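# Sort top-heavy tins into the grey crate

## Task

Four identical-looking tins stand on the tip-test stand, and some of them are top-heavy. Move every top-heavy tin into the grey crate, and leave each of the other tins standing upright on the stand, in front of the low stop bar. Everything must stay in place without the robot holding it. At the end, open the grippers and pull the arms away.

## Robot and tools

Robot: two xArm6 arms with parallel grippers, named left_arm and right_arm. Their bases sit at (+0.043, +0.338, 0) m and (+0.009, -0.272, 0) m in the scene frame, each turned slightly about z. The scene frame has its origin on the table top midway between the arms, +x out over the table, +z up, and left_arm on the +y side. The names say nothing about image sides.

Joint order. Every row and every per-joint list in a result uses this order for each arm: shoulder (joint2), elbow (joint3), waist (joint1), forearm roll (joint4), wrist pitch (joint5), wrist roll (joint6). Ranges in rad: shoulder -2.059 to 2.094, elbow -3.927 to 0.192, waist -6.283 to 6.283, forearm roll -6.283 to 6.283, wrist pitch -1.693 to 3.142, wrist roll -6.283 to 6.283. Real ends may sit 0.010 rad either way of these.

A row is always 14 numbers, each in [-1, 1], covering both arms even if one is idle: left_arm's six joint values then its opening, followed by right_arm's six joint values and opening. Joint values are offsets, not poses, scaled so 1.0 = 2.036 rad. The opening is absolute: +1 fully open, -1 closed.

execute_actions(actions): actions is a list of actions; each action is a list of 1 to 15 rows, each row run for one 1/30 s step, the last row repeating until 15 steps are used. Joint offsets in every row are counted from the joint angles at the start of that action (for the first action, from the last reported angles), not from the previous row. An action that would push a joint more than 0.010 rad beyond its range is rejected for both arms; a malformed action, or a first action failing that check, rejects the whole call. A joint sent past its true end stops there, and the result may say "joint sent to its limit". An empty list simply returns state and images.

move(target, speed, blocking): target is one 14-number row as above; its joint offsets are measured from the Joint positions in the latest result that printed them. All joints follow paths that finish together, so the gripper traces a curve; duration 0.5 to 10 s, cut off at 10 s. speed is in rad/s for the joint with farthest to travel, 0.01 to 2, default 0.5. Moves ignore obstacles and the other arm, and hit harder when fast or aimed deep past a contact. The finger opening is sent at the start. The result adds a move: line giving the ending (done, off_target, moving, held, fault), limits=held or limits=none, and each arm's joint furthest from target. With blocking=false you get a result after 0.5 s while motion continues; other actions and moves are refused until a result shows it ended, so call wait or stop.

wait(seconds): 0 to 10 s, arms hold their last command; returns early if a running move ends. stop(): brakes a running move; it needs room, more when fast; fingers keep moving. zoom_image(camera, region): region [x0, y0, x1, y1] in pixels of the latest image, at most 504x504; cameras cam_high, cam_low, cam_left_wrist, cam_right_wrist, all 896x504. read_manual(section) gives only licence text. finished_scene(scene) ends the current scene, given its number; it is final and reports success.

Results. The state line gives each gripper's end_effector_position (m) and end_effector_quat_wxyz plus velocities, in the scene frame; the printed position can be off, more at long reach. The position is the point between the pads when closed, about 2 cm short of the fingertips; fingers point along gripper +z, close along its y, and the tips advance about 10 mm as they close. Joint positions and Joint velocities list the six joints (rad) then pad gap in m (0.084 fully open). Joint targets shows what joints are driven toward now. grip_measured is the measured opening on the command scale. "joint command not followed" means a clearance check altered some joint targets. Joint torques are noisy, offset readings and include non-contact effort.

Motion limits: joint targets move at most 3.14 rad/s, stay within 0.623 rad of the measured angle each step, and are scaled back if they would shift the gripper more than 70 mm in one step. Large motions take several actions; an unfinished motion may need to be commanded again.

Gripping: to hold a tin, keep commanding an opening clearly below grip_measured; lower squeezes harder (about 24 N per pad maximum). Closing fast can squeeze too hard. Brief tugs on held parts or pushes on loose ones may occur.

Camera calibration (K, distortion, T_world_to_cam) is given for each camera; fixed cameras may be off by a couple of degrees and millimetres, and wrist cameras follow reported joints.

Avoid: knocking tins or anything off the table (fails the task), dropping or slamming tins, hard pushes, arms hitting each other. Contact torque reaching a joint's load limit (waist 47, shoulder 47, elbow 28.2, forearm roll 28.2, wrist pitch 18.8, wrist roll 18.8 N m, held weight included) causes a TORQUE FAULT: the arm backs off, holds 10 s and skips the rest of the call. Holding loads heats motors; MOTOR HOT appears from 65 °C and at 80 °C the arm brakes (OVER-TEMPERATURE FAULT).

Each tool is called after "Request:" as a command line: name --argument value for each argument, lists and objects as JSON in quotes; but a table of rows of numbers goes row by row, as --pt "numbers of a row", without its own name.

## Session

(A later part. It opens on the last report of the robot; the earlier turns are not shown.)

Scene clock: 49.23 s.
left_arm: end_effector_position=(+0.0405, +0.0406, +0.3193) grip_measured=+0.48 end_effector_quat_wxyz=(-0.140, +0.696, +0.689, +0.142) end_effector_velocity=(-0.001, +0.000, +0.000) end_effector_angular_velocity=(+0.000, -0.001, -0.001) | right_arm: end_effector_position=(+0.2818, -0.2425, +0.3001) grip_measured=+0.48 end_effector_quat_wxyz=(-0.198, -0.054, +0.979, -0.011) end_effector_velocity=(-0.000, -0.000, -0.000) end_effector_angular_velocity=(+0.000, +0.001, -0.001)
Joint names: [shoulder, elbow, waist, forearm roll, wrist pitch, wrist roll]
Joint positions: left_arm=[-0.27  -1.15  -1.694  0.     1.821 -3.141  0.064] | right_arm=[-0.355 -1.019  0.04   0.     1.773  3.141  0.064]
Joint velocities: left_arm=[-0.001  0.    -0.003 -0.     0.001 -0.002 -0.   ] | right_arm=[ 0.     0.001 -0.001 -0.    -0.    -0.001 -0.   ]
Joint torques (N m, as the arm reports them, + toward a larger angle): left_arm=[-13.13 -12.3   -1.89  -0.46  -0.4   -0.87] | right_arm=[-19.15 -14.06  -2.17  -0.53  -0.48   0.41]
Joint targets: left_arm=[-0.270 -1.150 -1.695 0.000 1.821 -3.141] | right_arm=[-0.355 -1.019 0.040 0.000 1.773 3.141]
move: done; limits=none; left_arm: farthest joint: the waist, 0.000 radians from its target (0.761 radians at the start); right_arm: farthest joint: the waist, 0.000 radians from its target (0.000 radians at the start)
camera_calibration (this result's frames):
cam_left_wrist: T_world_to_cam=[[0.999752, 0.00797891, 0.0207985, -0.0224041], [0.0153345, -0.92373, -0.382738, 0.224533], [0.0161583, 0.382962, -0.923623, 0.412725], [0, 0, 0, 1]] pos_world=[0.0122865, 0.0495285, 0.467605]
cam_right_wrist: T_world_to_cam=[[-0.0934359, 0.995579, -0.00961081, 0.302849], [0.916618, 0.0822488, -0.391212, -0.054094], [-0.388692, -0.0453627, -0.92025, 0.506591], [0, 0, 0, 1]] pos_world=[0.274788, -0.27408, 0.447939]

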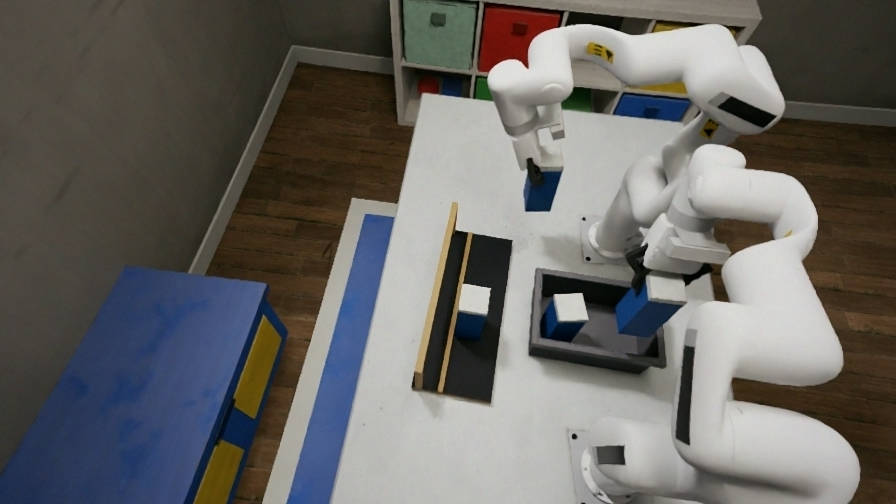

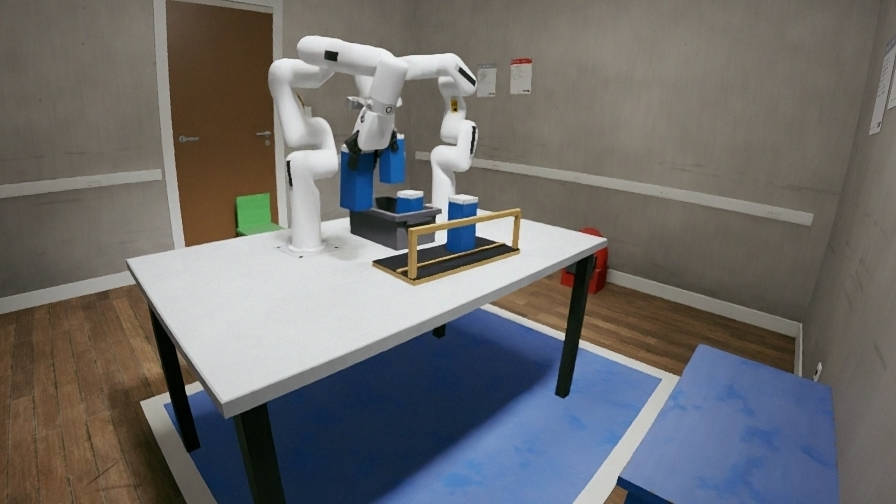

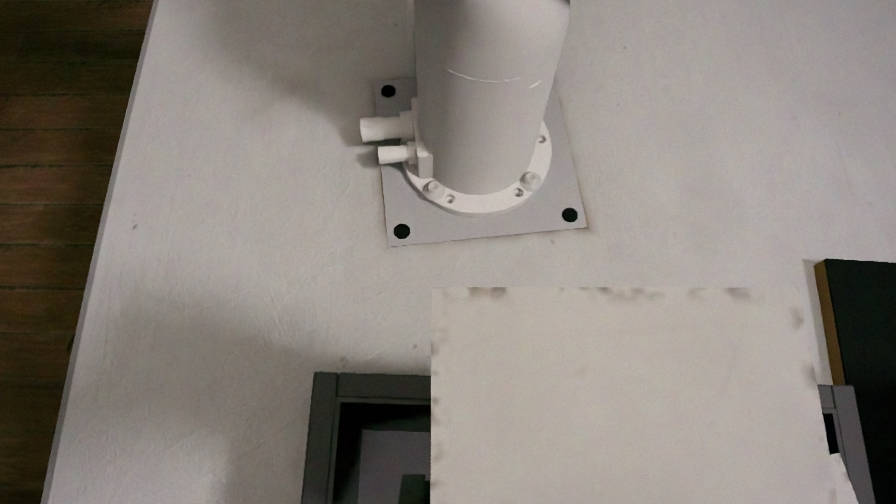

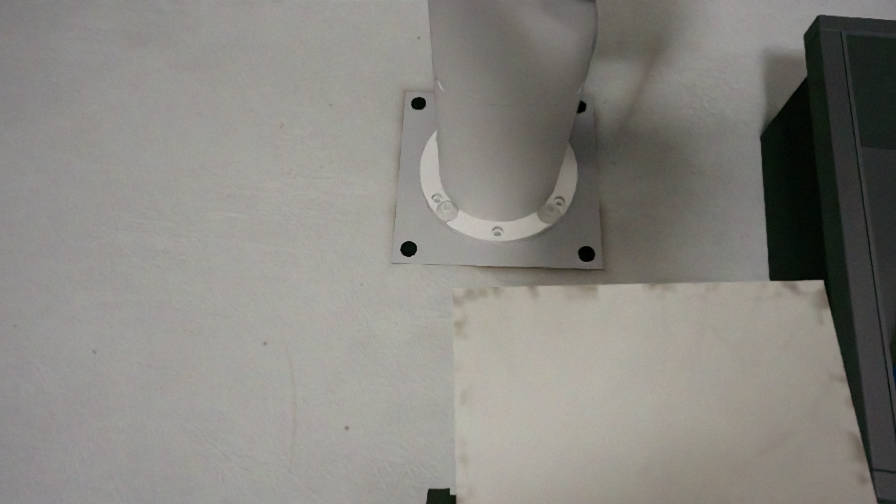

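Request:
move --target '[0.048,0.189,0,0,-0.238,0,-1, 0,0,0,0,0,0,-1]' --speed 0.8

Request:
execute_actions --actions '[[[0,0,0,0,0,0,1, 0,0,0,0,0,0,-1]]]'

Request:
move --target '[-0.048,-0.189,0,0,0.238,0,1, 0,0,0,0,0,0,-1]' --speed 1.2

Scene clock: 51.43 s.
left_arm: end_effector_position=(+0.0405, +0.0400, +0.1551) grip_measured=+0.48 end_effector_quat_wxyz=(-0.139, +0.697, +0.690, +0.141) end_effector_velocity=(+0.000, +0.001, -0.001) end_effector_angular_velocity=(+0.003, -0.000, +0.000) | right_arm: end_effector_position=(+0.2818, -0.2425, +0.3001) grip_measured=+0.48 end_effector_quat_wxyz=(-0.198, -0.054, +0.979, -0.011) end_effector_velocity=(-0.000, -0.000, -0.001) end_effector_angular_velocity=(-0.001, +0.002, -0.000)
Joint names: [shoulder, elbow, waist, forearm roll, wrist pitch, wrist roll]
Joint positions: left_arm=[-0.172 -0.766 -1.694  0.     1.337 -3.141  0.064] | right_arm=[-0.355 -1.019  0.04   0.     1.773  3.141  0.064]
Joint velocities: left_arm=[ 0.002  0.003  0.     0.    -0.001 -0.    -0.   ] | right_arm=[ 0.001  0.001  0.    -0.001 -0.     0.001  0.   ]
Joint torques (N m, as the arm reports them, + toward a larger angle): left_arm=[-14.45 -11.43  -1.67  -0.63  -0.52  -0.82] | right_arm=[-19.11 -14.    -2.12  -0.57  -0.44   0.45]
Joint targets: left_arm=[-0.172 -0.765 -1.694 0.000 1.337 -3.141] | right_arm=[-0.355 -1.019 0.040 0.000 1.773 3.141]
move: done; limits=none; left_arm: farthest joint: the waist, 0.000 radians from its target (0.001 radians at the start); right_arm: farthest joint: the waist, 0.000 radians from its target (0.000 radians at the start)
camera_calibration (this result's frames):
cam_left_wrist: T_world_to_cam=[[0.999755, 0.00787818, 0.0206882, -0.018944], [0.0151581, -0.924706, -0.380381, 0.160815], [0.0161338, 0.380602, -0.924598, 0.26151], [0, 0, 0, 1]] pos_world=[0.0122825, 0.0493244, 0.303355]
cam_right_wrist: T_world_to_cam=[[-0.0934359, 0.995579, -0.00961085, 0.302849], [0.916618, 0.0822487, -0.391212, -0.0540939], [-0.388692, -0.0453628, -0.92025, 0.506591], [0, 0, 0, 1]] pos_world=[0.274788, -0.27408, 0.447939]

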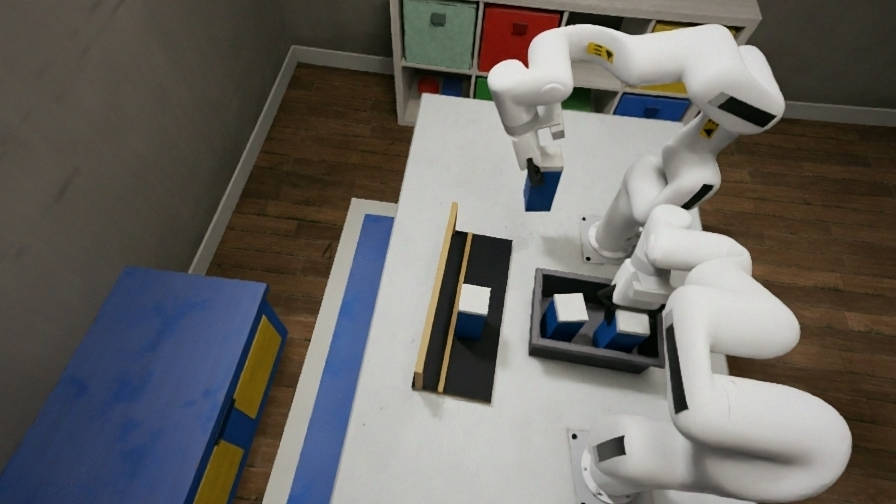

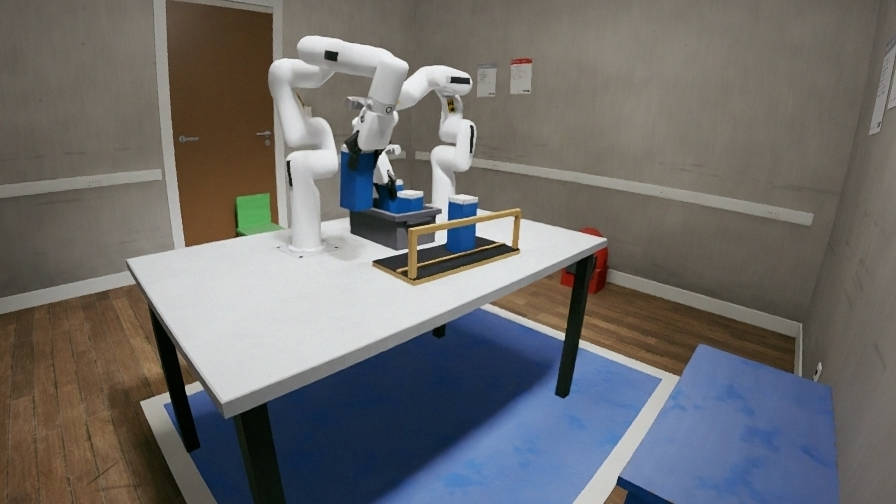

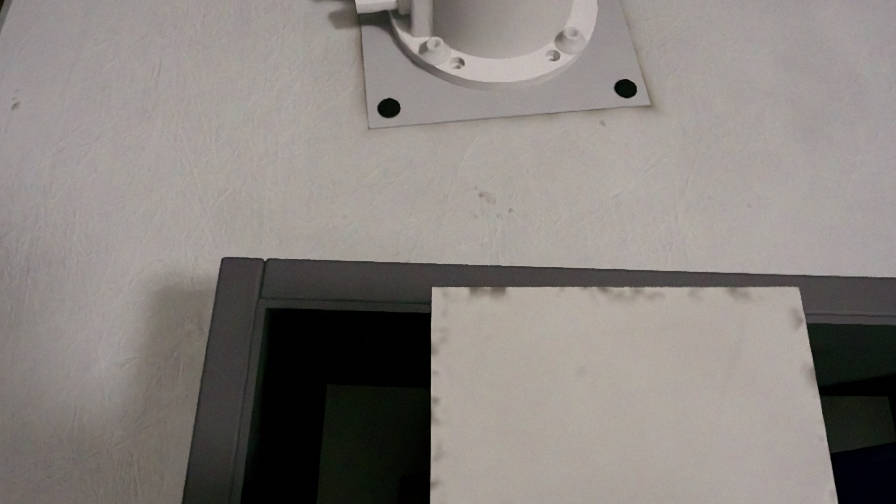

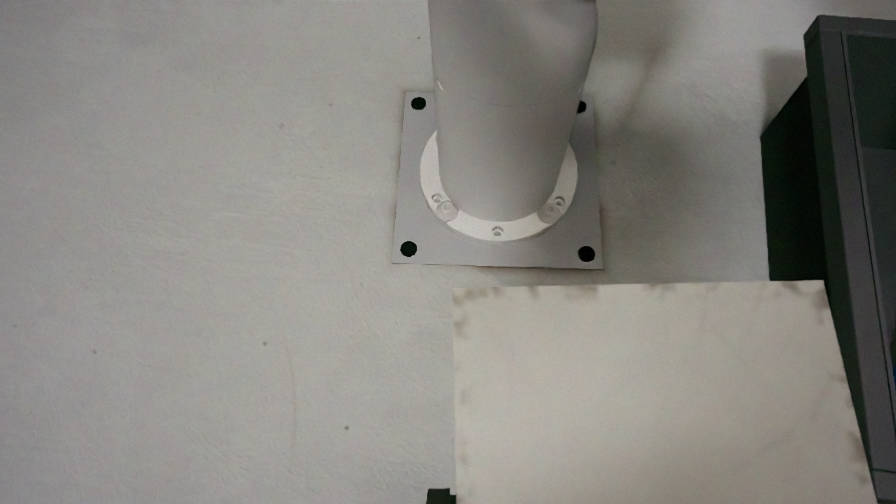

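Scene clock: 51.93 s.
left_arm: end_effector_position=(+0.0405, +0.0400, +0.1551) grip_measured=+1.00 end_effector_quat_wxyz=(-0.139, +0.697, +0.690, +0.141) end_effector_velocity=(+0.000, +0.000, -0.000) end_effector_angular_velocity=(+0.001, -0.000, -0.000) | right_arm: end_effector_position=(+0.2818, -0.2425, +0.3001) grip_measured=+0.48 end_effector_quat_wxyz=(-0.198, -0.054, +0.979, -0.011) end_effector_velocity=(+0.000, -0.000, +0.000) end_effector_angular_velocity=(+0.000, -0.000, -0.002)
Joint names: [shoulder, elbow, waist, forearm roll, wrist pitch, wrist roll]
Joint positions: left_arm=[-0.172 -0.766 -1.694  0.     1.337 -3.141  0.084] | right_arm=[-0.355 -1.019  0.04   0.     1.773  3.141  0.064]
Joint velocities: left_arm=[-0.  0. -0.  0.  0. -0. -0.] | right_arm=[-0.    -0.    -0.002  0.    -0.     0.    -0.   ]
Joint torques (N m, as the arm reports them, + toward a larger angle): left_arm=[-13.58 -10.92  -1.64  -0.53  -0.82  -0.91] | right_arm=[-19.15 -14.    -2.1   -0.54  -0.42   0.47]
Joint targets: left_arm=[-0.172 -0.766 -1.694 0.000 1.337 -3.141] | right_arm=[-0.355 -1.019 0.040 0.000 1.773 3.141]
camera_calibration (this result's frames):
cam_left_wrist: T_world_to_cam=[[0.999755, 0.00787606, 0.0206643, -0.018928], [0.0151447, -0.924761, -0.380248, 0.160781], [0.0161147, 0.380468, -0.924654, 0.261588], [0, 0, 0, 1]] pos_world=[0.012273, 0.0493075, 0.303406]
cam_right_wrist: T_world_to_cam=[[-0.0934359, 0.995579, -0.00961082, 0.302849], [0.916618, 0.0822488, -0.391212, -0.0540938], [-0.388692, -0.0453627, -0.92025, 0.506591], [0, 0, 0, 1]] pos_world=[0.274788, -0.27408, 0.447939]

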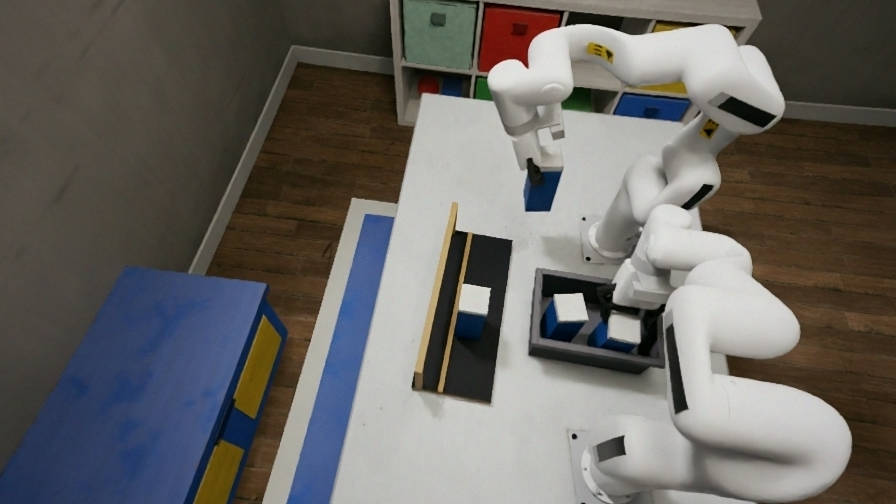

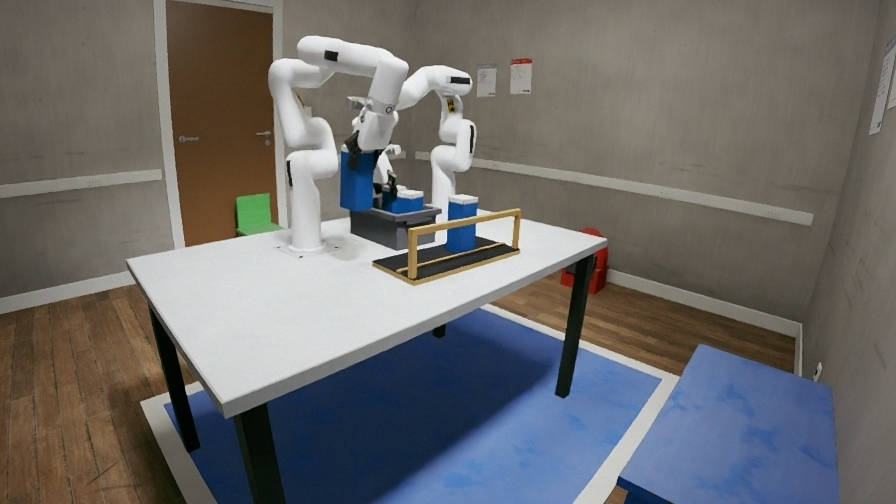

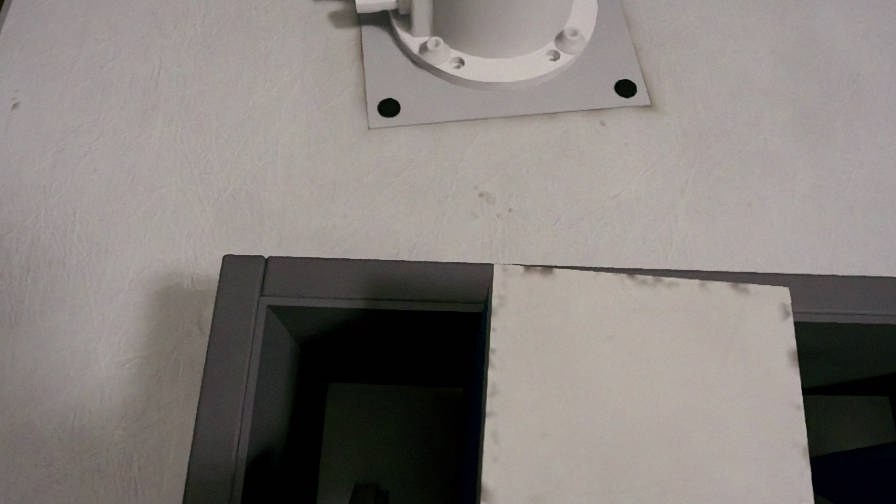

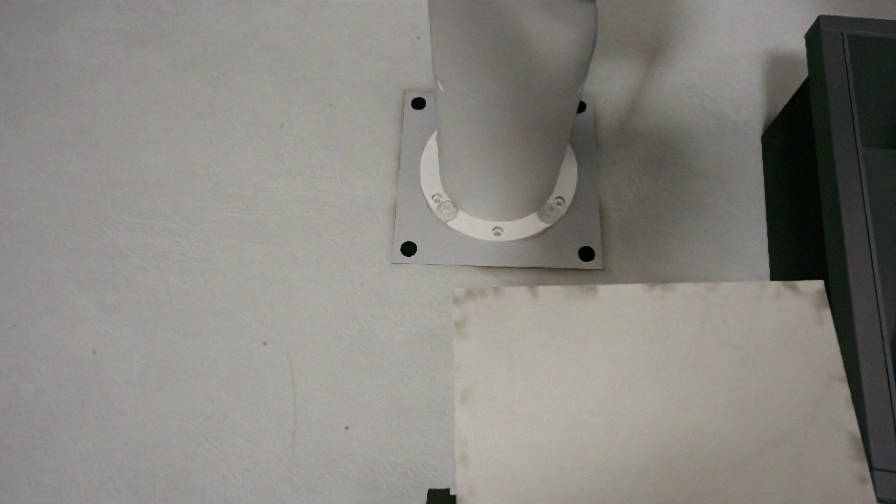

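Scene clock: 53.17 s.
left_arm: end_effector_position=(+0.0405, +0.0406, +0.3193) grip_measured=+1.00 end_effector_quat_wxyz=(-0.140, +0.696, +0.689, +0.142) end_effector_velocity=(+0.000, -0.000, +0.002) end_effector_angular_velocity=(-0.004, -0.001, +0.000) | right_arm: end_effector_position=(+0.2818, -0.2425, +0.3001) grip_measured=+0.48 end_effector_quat_wxyz=(-0.198, -0.054, +0.979, -0.011) end_effector_velocity=(-0.000, +0.000, +0.000) end_effector_angular_velocity=(+0.000, +0.000, +0.000)
Joint names: [shoulder, elbow, waist, forearm roll, wrist pitch, wrist roll]
Joint positions: left_arm=[-0.27  -1.15  -1.694  0.     1.821 -3.141  0.084] | right_arm=[-0.355 -1.019  0.04   0.     1.773  3.141  0.064]
Joint velocities: left_arm=[-0.002 -0.004  0.     0.001  0.001 -0.    -0.   ] | right_arm=[-0.001  0.     0.001  0.     0.001  0.001 -0.   ]
Joint torques (N m, as the arm reports them, + toward a larger angle): left_arm=[-12.32 -11.27  -1.61  -0.72  -0.78  -0.84] | right_arm=[-19.07 -13.96  -2.2   -0.6   -0.41   0.49]
Joint targets: left_arm=[-0.270 -1.150 -1.694 0.000 1.821 -3.141] | right_arm=[-0.355 -1.019 0.040 0.000 1.773 3.141]
move: done; limits=none; left_arm: farthest joint: the elbow, 0.001 radians from its target (0.385 radians at the start); right_arm: farthest joint: the waist, 0.000 radians from its target (0.000 radians at the start)
camera_calibration (this result's frames):
cam_left_wrist: T_world_to_cam=[[0.999753, 0.00796345, 0.0207716, -0.0223819], [0.0153087, -0.923759, -0.382667, 0.224512], [0.0161406, 0.382891, -0.923653, 0.412763], [0, 0, 0, 1]] pos_world=[0.0122771, 0.0495305, 0.467628]
cam_right_wrist: T_world_to_cam=[[-0.093436, 0.995579, -0.00961093, 0.302849], [0.916618, 0.0822488, -0.391212, -0.0540939], [-0.388692, -0.0453629, -0.92025, 0.506591], [0, 0, 0, 1]] pos_world=[0.274788, -0.27408, 0.447939]

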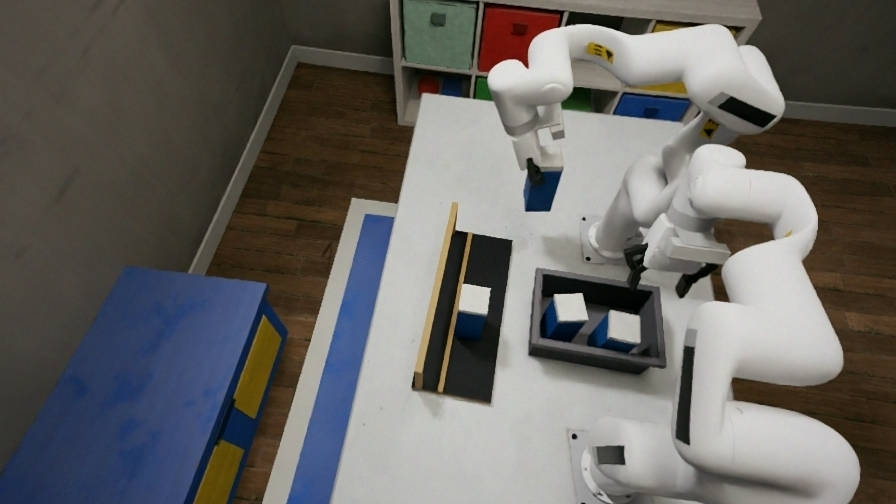

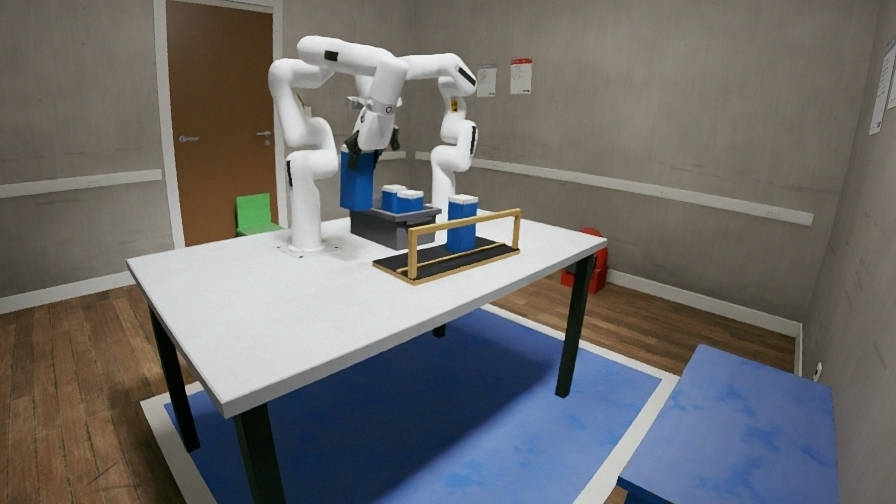

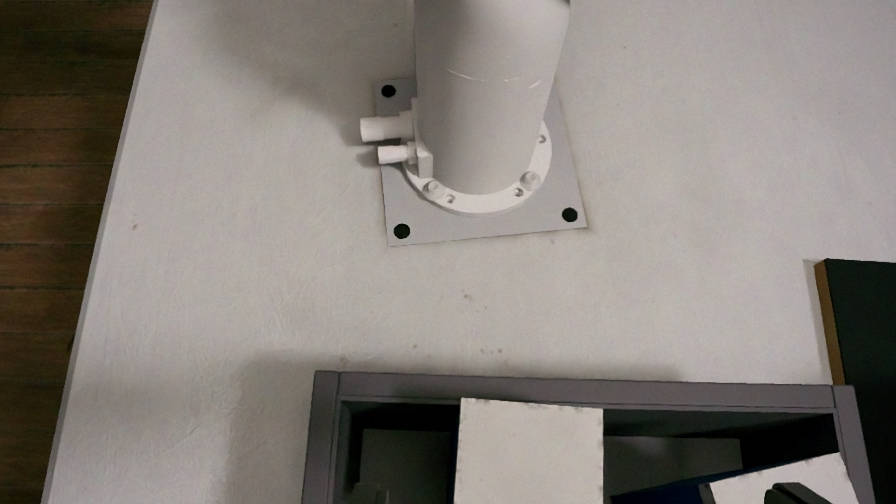

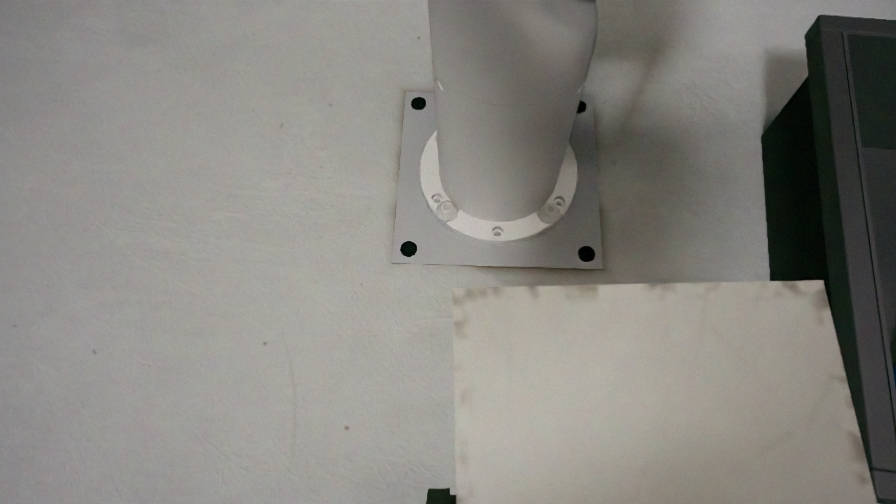

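Request:
move --target '[0,0,-0.65,0,0,0,1, 0,0,0.69,0,0,0,-1]' --speed 1.7

Scene clock: 55.63 s.
left_arm: end_effector_position=(-0.2461, +0.2678, +0.3193) grip_measured=+1.00 end_effector_quat_wxyz=(-0.024, +0.973, +0.116, +0.198) end_effector_velocity=(-0.000, +0.001, +0.000) end_effector_angular_velocity=(-0.000, +0.001, -0.003) | right_arm: end_effector_position=(+0.0247, +0.0017, +0.3001) grip_measured=+0.48 end_effector_quat_wxyz=(-0.144, -0.673, +0.713, -0.136) end_effector_velocity=(-0.001, +0.000, +0.000) end_effector_angular_velocity=(+0.002, +0.001, +0.004)
Joint names: [shoulder, elbow, waist, forearm roll, wrist pitch, wrist roll]
Joint positions: left_arm=[-0.27  -1.15  -3.017  0.     1.821 -3.141  0.084] | right_arm=[-0.355 -1.019  1.444  0.     1.773  3.141  0.064]
Joint velocities: left_arm=[-0.001  0.    -0.003  0.    -0.001 -0.    -0.   ] | right_arm=[-0.001 -0.     0.004  0.001 -0.001 -0.001 -0.   ]
Joint torques (N m, as the arm reports them, + toward a larger angle): left_arm=[-12.57 -11.58  -1.47  -0.47  -0.82  -0.92] | right_arm=[-19.02 -13.96  -2.23  -0.58  -0.4    0.45]
Joint targets: left_arm=[-0.270 -1.150 -3.017 0.000 1.821 -3.141] | right_arm=[-0.355 -1.019 1.445 0.000 1.773 3.141]
move: done; limits=none; left_arm: farthest joint: the waist, 0.000 radians from its target (1.323 radians at the start); right_arm: farthest joint: the waist, 0.000 radians from its target (1.404 radians at the start)
camera_calibration (this result's frames):
cam_left_wrist: T_world_to_cam=[[0.253223, -0.967184, 0.0208086, 0.339727], [-0.891717, -0.241697, -0.382654, 0.0329365], [0.375126, 0.0783414, -0.923657, 0.500292], [0, 0, 0, 1]] pos_world=[-0.244329, 0.297346, 0.467633]
cam_right_wrist: T_world_to_cam=[[-0.997283, 0.0730277, -0.00965653, 0.059647], [0.0709778, 0.917559, -0.391214, 0.180969], [-0.019709, -0.390836, -0.920249, 0.409202], [0, 0, 0, 1]] pos_world=[0.0547051, -0.0104748, 0.447941]

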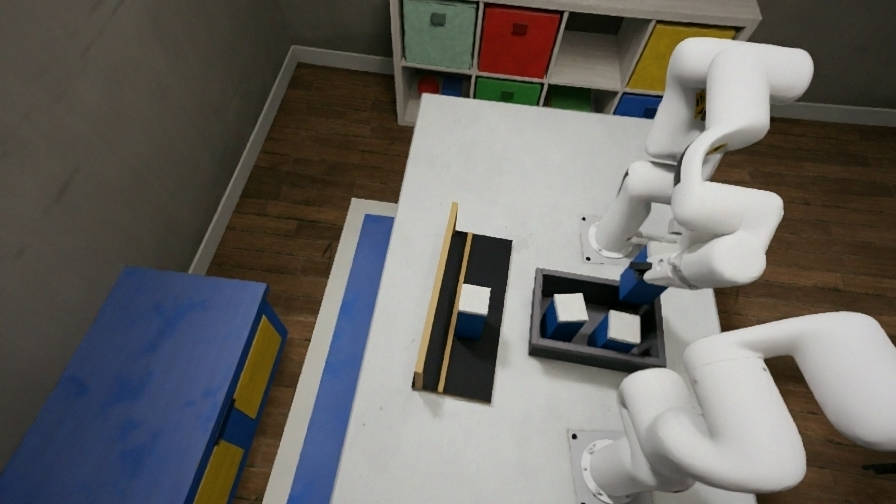

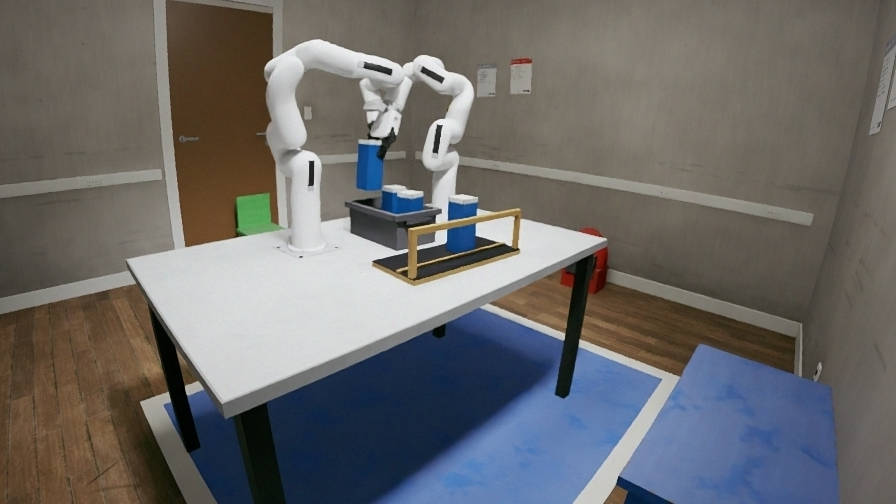

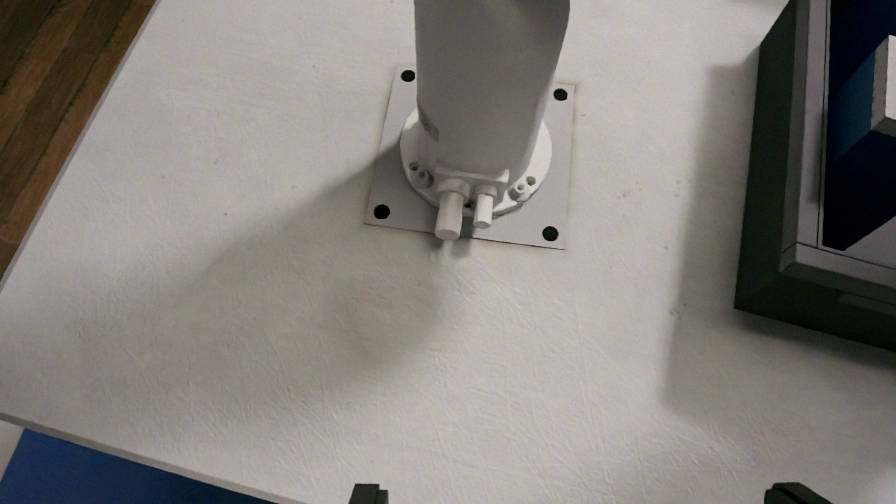

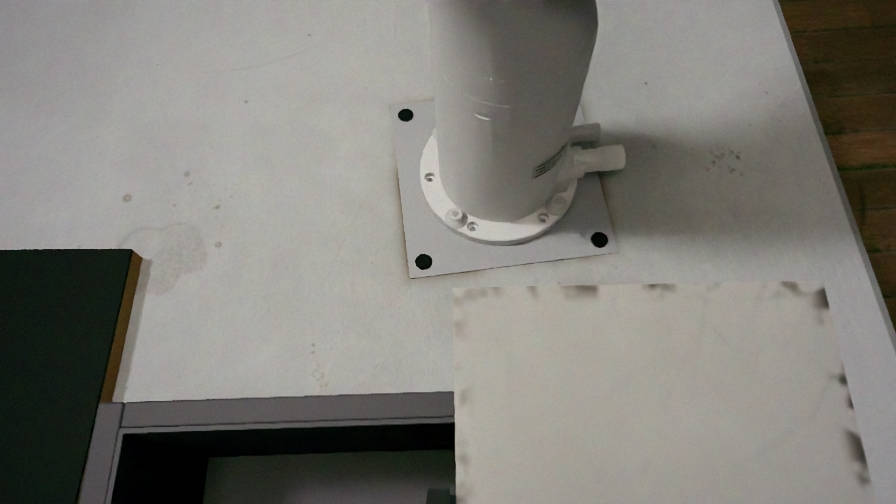

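Request:
execute_actions --actions '[[[0,0,0,0,0,0,1, 0.0165,-0.0138,0,0,-0.002,0,-1]]]'

Request:
move --target '[0,0,0,0,0,0,1, 0.0497,0.1622,0,0,-0.2119,0,-1]' --speed 0.6

Scene clock: 57.60 s.
left_arm: end_effector_position=(-0.2461, +0.2678, +0.3193) grip_measured=+1.00 end_effector_quat_wxyz=(-0.024, +0.973, +0.116, +0.198) end_effector_velocity=(+0.001, +0.000, -0.001) end_effector_angular_velocity=(+0.001, -0.002, -0.000) | right_arm: end_effector_position=(+0.0252, +0.0108, +0.2997) grip_measured=+0.48 end_effector_quat_wxyz=(-0.145, -0.673, +0.713, -0.136) end_effector_velocity=(-0.000, +0.000, -0.000) end_effector_angular_velocity=(-0.002, +0.000, +0.001)
Joint names: [shoulder, elbow, waist, forearm roll, wrist pitch, wrist roll]
Joint positions: left_arm=[-0.27  -1.15  -3.017  0.     1.821 -3.141  0.084] | right_arm=[-0.322 -1.046  1.444  0.     1.769  3.141  0.064]
Joint velocities: left_arm=[-0.001  0.002  0.    -0.     0.     0.    -0.   ] | right_arm=[ 0.003 -0.001  0.    -0.     0.    -0.001 -0.   ]
Joint torques (N m, as the arm reports them, + toward a larger angle): left_arm=[-12.88 -11.33  -1.92  -0.69  -0.67  -0.88] | right_arm=[-20.13 -13.98  -2.09  -0.58  -0.41   0.42]
Joint targets: left_arm=[-0.270 -1.150 -3.017 0.000 1.821 -3.141] | right_arm=[-0.322 -1.047 1.444 0.000 1.769 3.141]
camera_calibration (this result's frames):
cam_left_wrist: T_world_to_cam=[[0.253218, -0.967185, 0.020808, 0.339728], [-0.891718, -0.241692, -0.382654, 0.032935], [0.375127, 0.07834, -0.923657, 0.500293], [0, 0, 0, 1]] pos_world=[-0.24433, 0.297347, 0.467632]
cam_right_wrist: T_world_to_cam=[[-0.997284, 0.0730084, -0.00967643, 0.0595066], [0.0709413, 0.917034, -0.392449, 0.172751], [-0.0197785, -0.39207, -0.919723, 0.412305], [0, 0, 0, 1]] pos_world=[0.0552446, -0.00111018, 0.447578]

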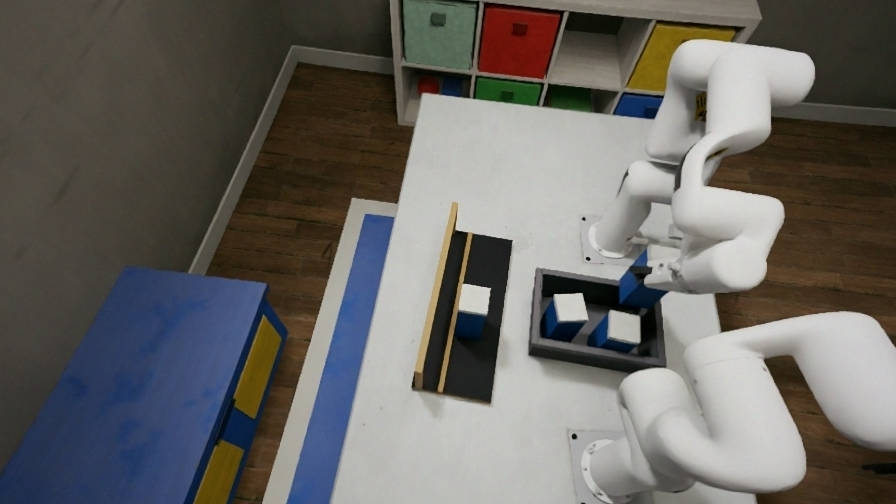

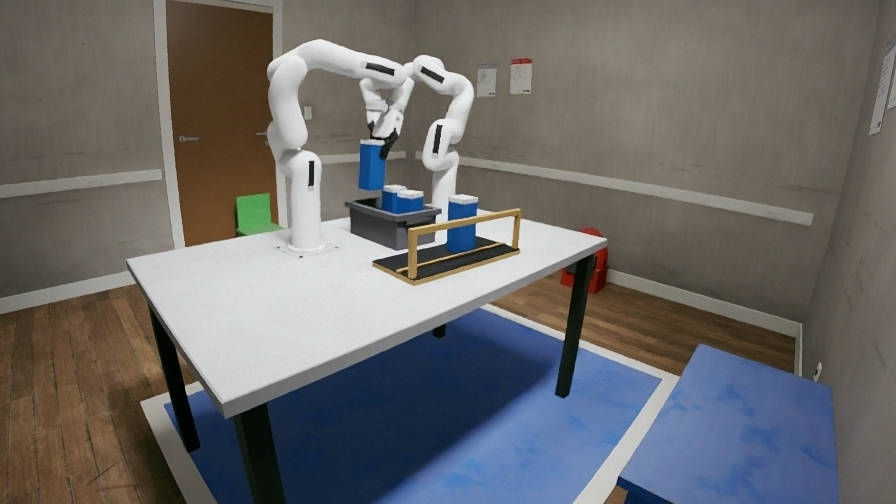

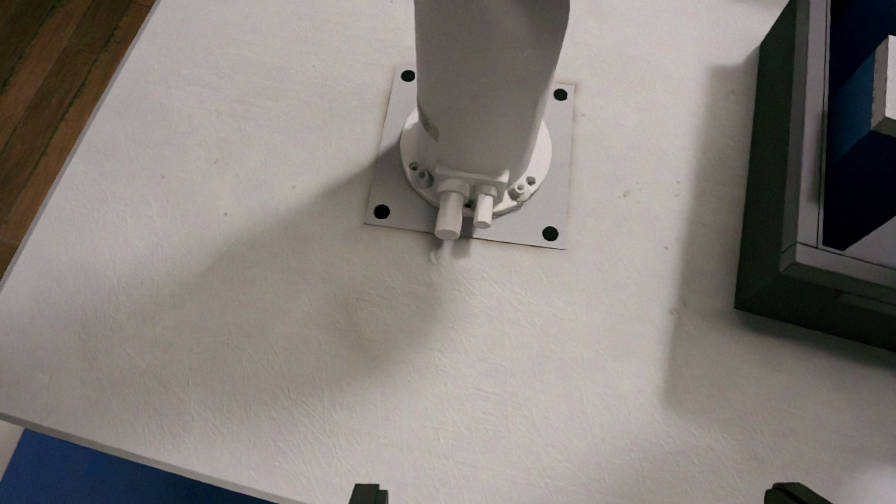

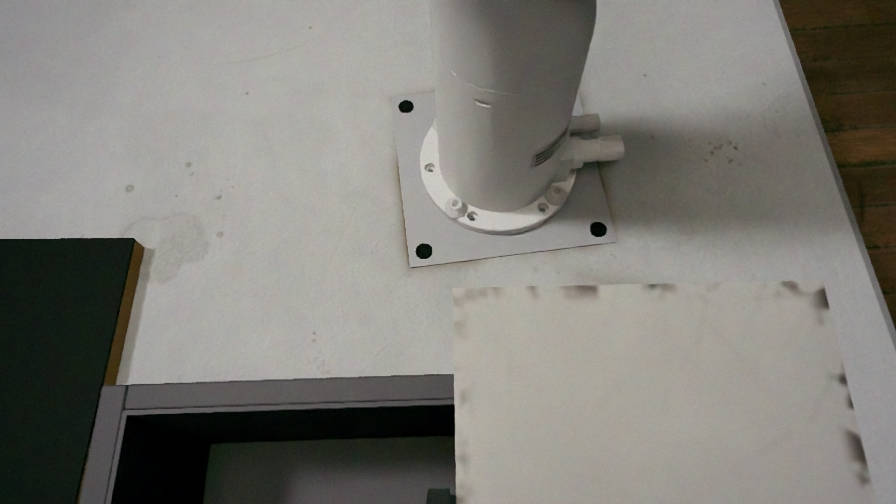

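Scene clock: 59.00 s.
left_arm: end_effector_position=(-0.2461, +0.2678, +0.3193) grip_measured=+1.00 end_effector_quat_wxyz=(-0.024, +0.973, +0.116, +0.198) end_effector_velocity=(-0.000, -0.000, +0.000) end_effector_angular_velocity=(-0.000, -0.000, +0.000) | right_arm: end_effector_position=(+0.0252, +0.0110, +0.1550) grip_measured=+0.48 end_effector_quat_wxyz=(-0.145, -0.673, +0.713, -0.136) end_effector_velocity=(+0.000, -0.001, -0.001) end_effector_angular_velocity=(-0.001, +0.000, +0.001)
Joint names: [shoulder, elbow, waist, forearm roll, wrist pitch, wrist roll]
Joint positions: left_arm=[-0.27  -1.15  -3.017  0.     1.821 -3.141  0.084] | right_arm=[-0.221 -0.717  1.444  0.     1.338  3.141  0.064]
Joint velocities: left_arm=[ 0. -0.  0.  0.  0. -0.  0.] | right_arm=[ 0.001  0.003 -0.    -0.    -0.003 -0.001 -0.   ]
Joint torques (N m, as the arm reports them, + toward a larger angle): left_arm=[-12.6  -11.65  -1.7   -0.59  -0.71  -0.71] | right_arm=[-21.42 -13.14  -2.13  -0.59  -0.47   0.42]
Joint targets: left_arm=[-0.270 -1.150 -3.017 0.000 1.821 -3.141] | right_arm=[-0.221 -0.716 1.444 0.000 1.338 3.141]
move: done; limits=none; left_arm: farthest joint: the waist, 0.000 radians from its target (0.000 radians at the start); right_arm: farthest joint: the elbow, 0.001 radians from its target (0.331 radians at the start)
camera_calibration (this result's frames):
cam_left_wrist: T_world_to_cam=[[0.253218, -0.967185, 0.020808, 0.339728], [-0.891718, -0.241692, -0.382654, 0.032935], [0.375127, 0.0783401, -0.923657, 0.500292], [0, 0, 0, 1]] pos_world=[-0.24433, 0.297347, 0.467632]
cam_right_wrist: T_world_to_cam=[[-0.997276, 0.0731123, -0.00971729, 0.0581187], [0.0710618, 0.917203, -0.392033, 0.115751], [-0.0197497, -0.391655, -0.9199, 0.279249], [0, 0, 0, 1]] pos_world=[0.0552499, -0.00104739, 0.302824]

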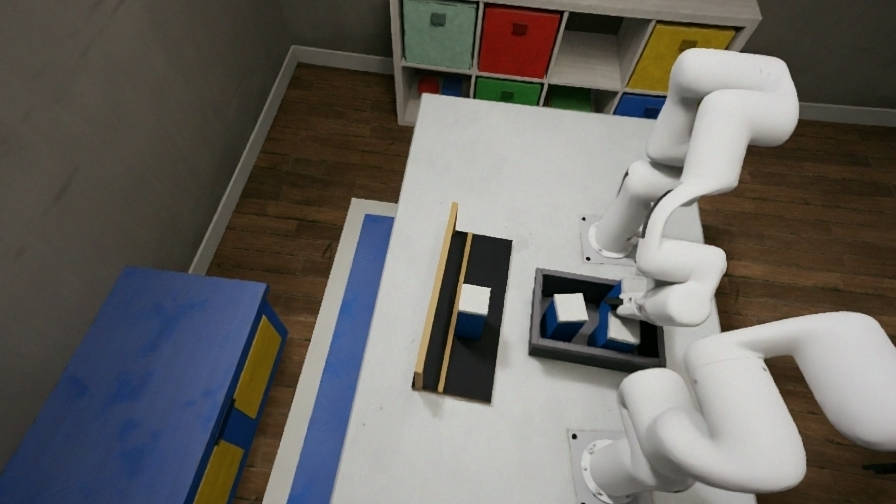

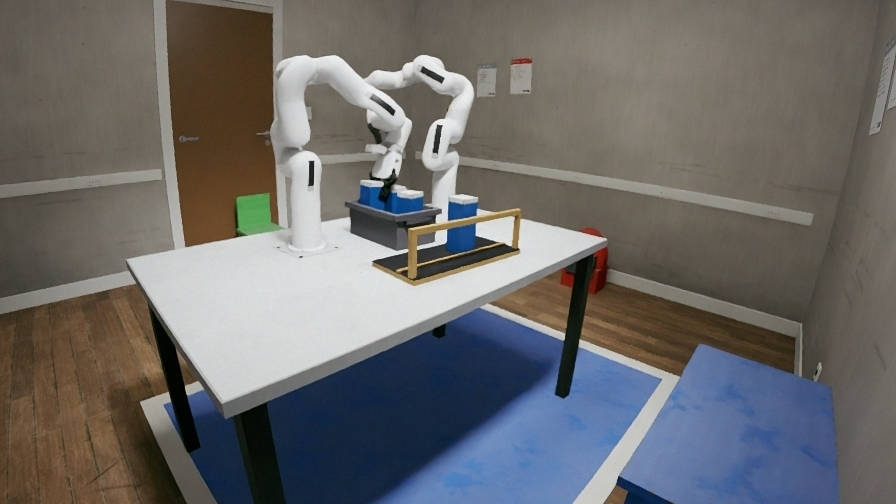

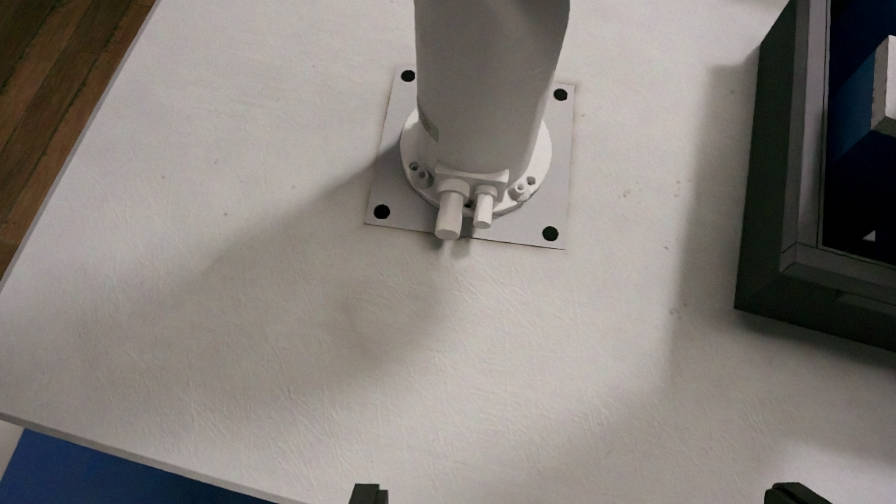

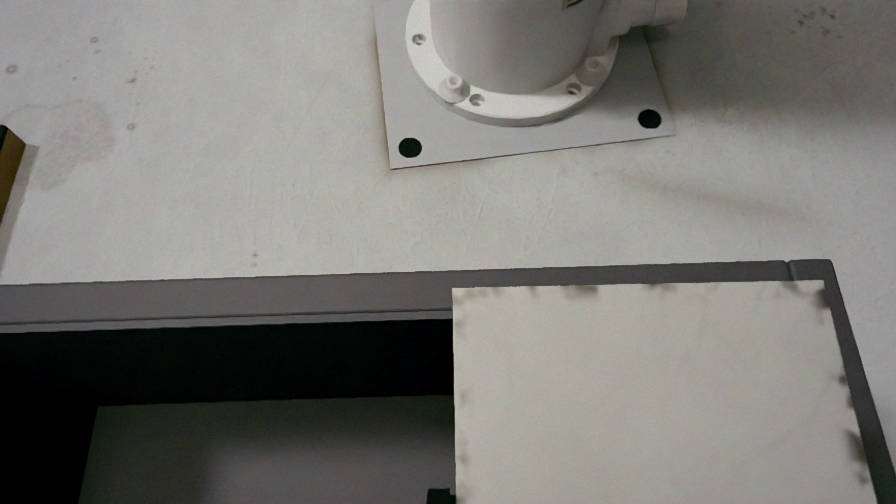

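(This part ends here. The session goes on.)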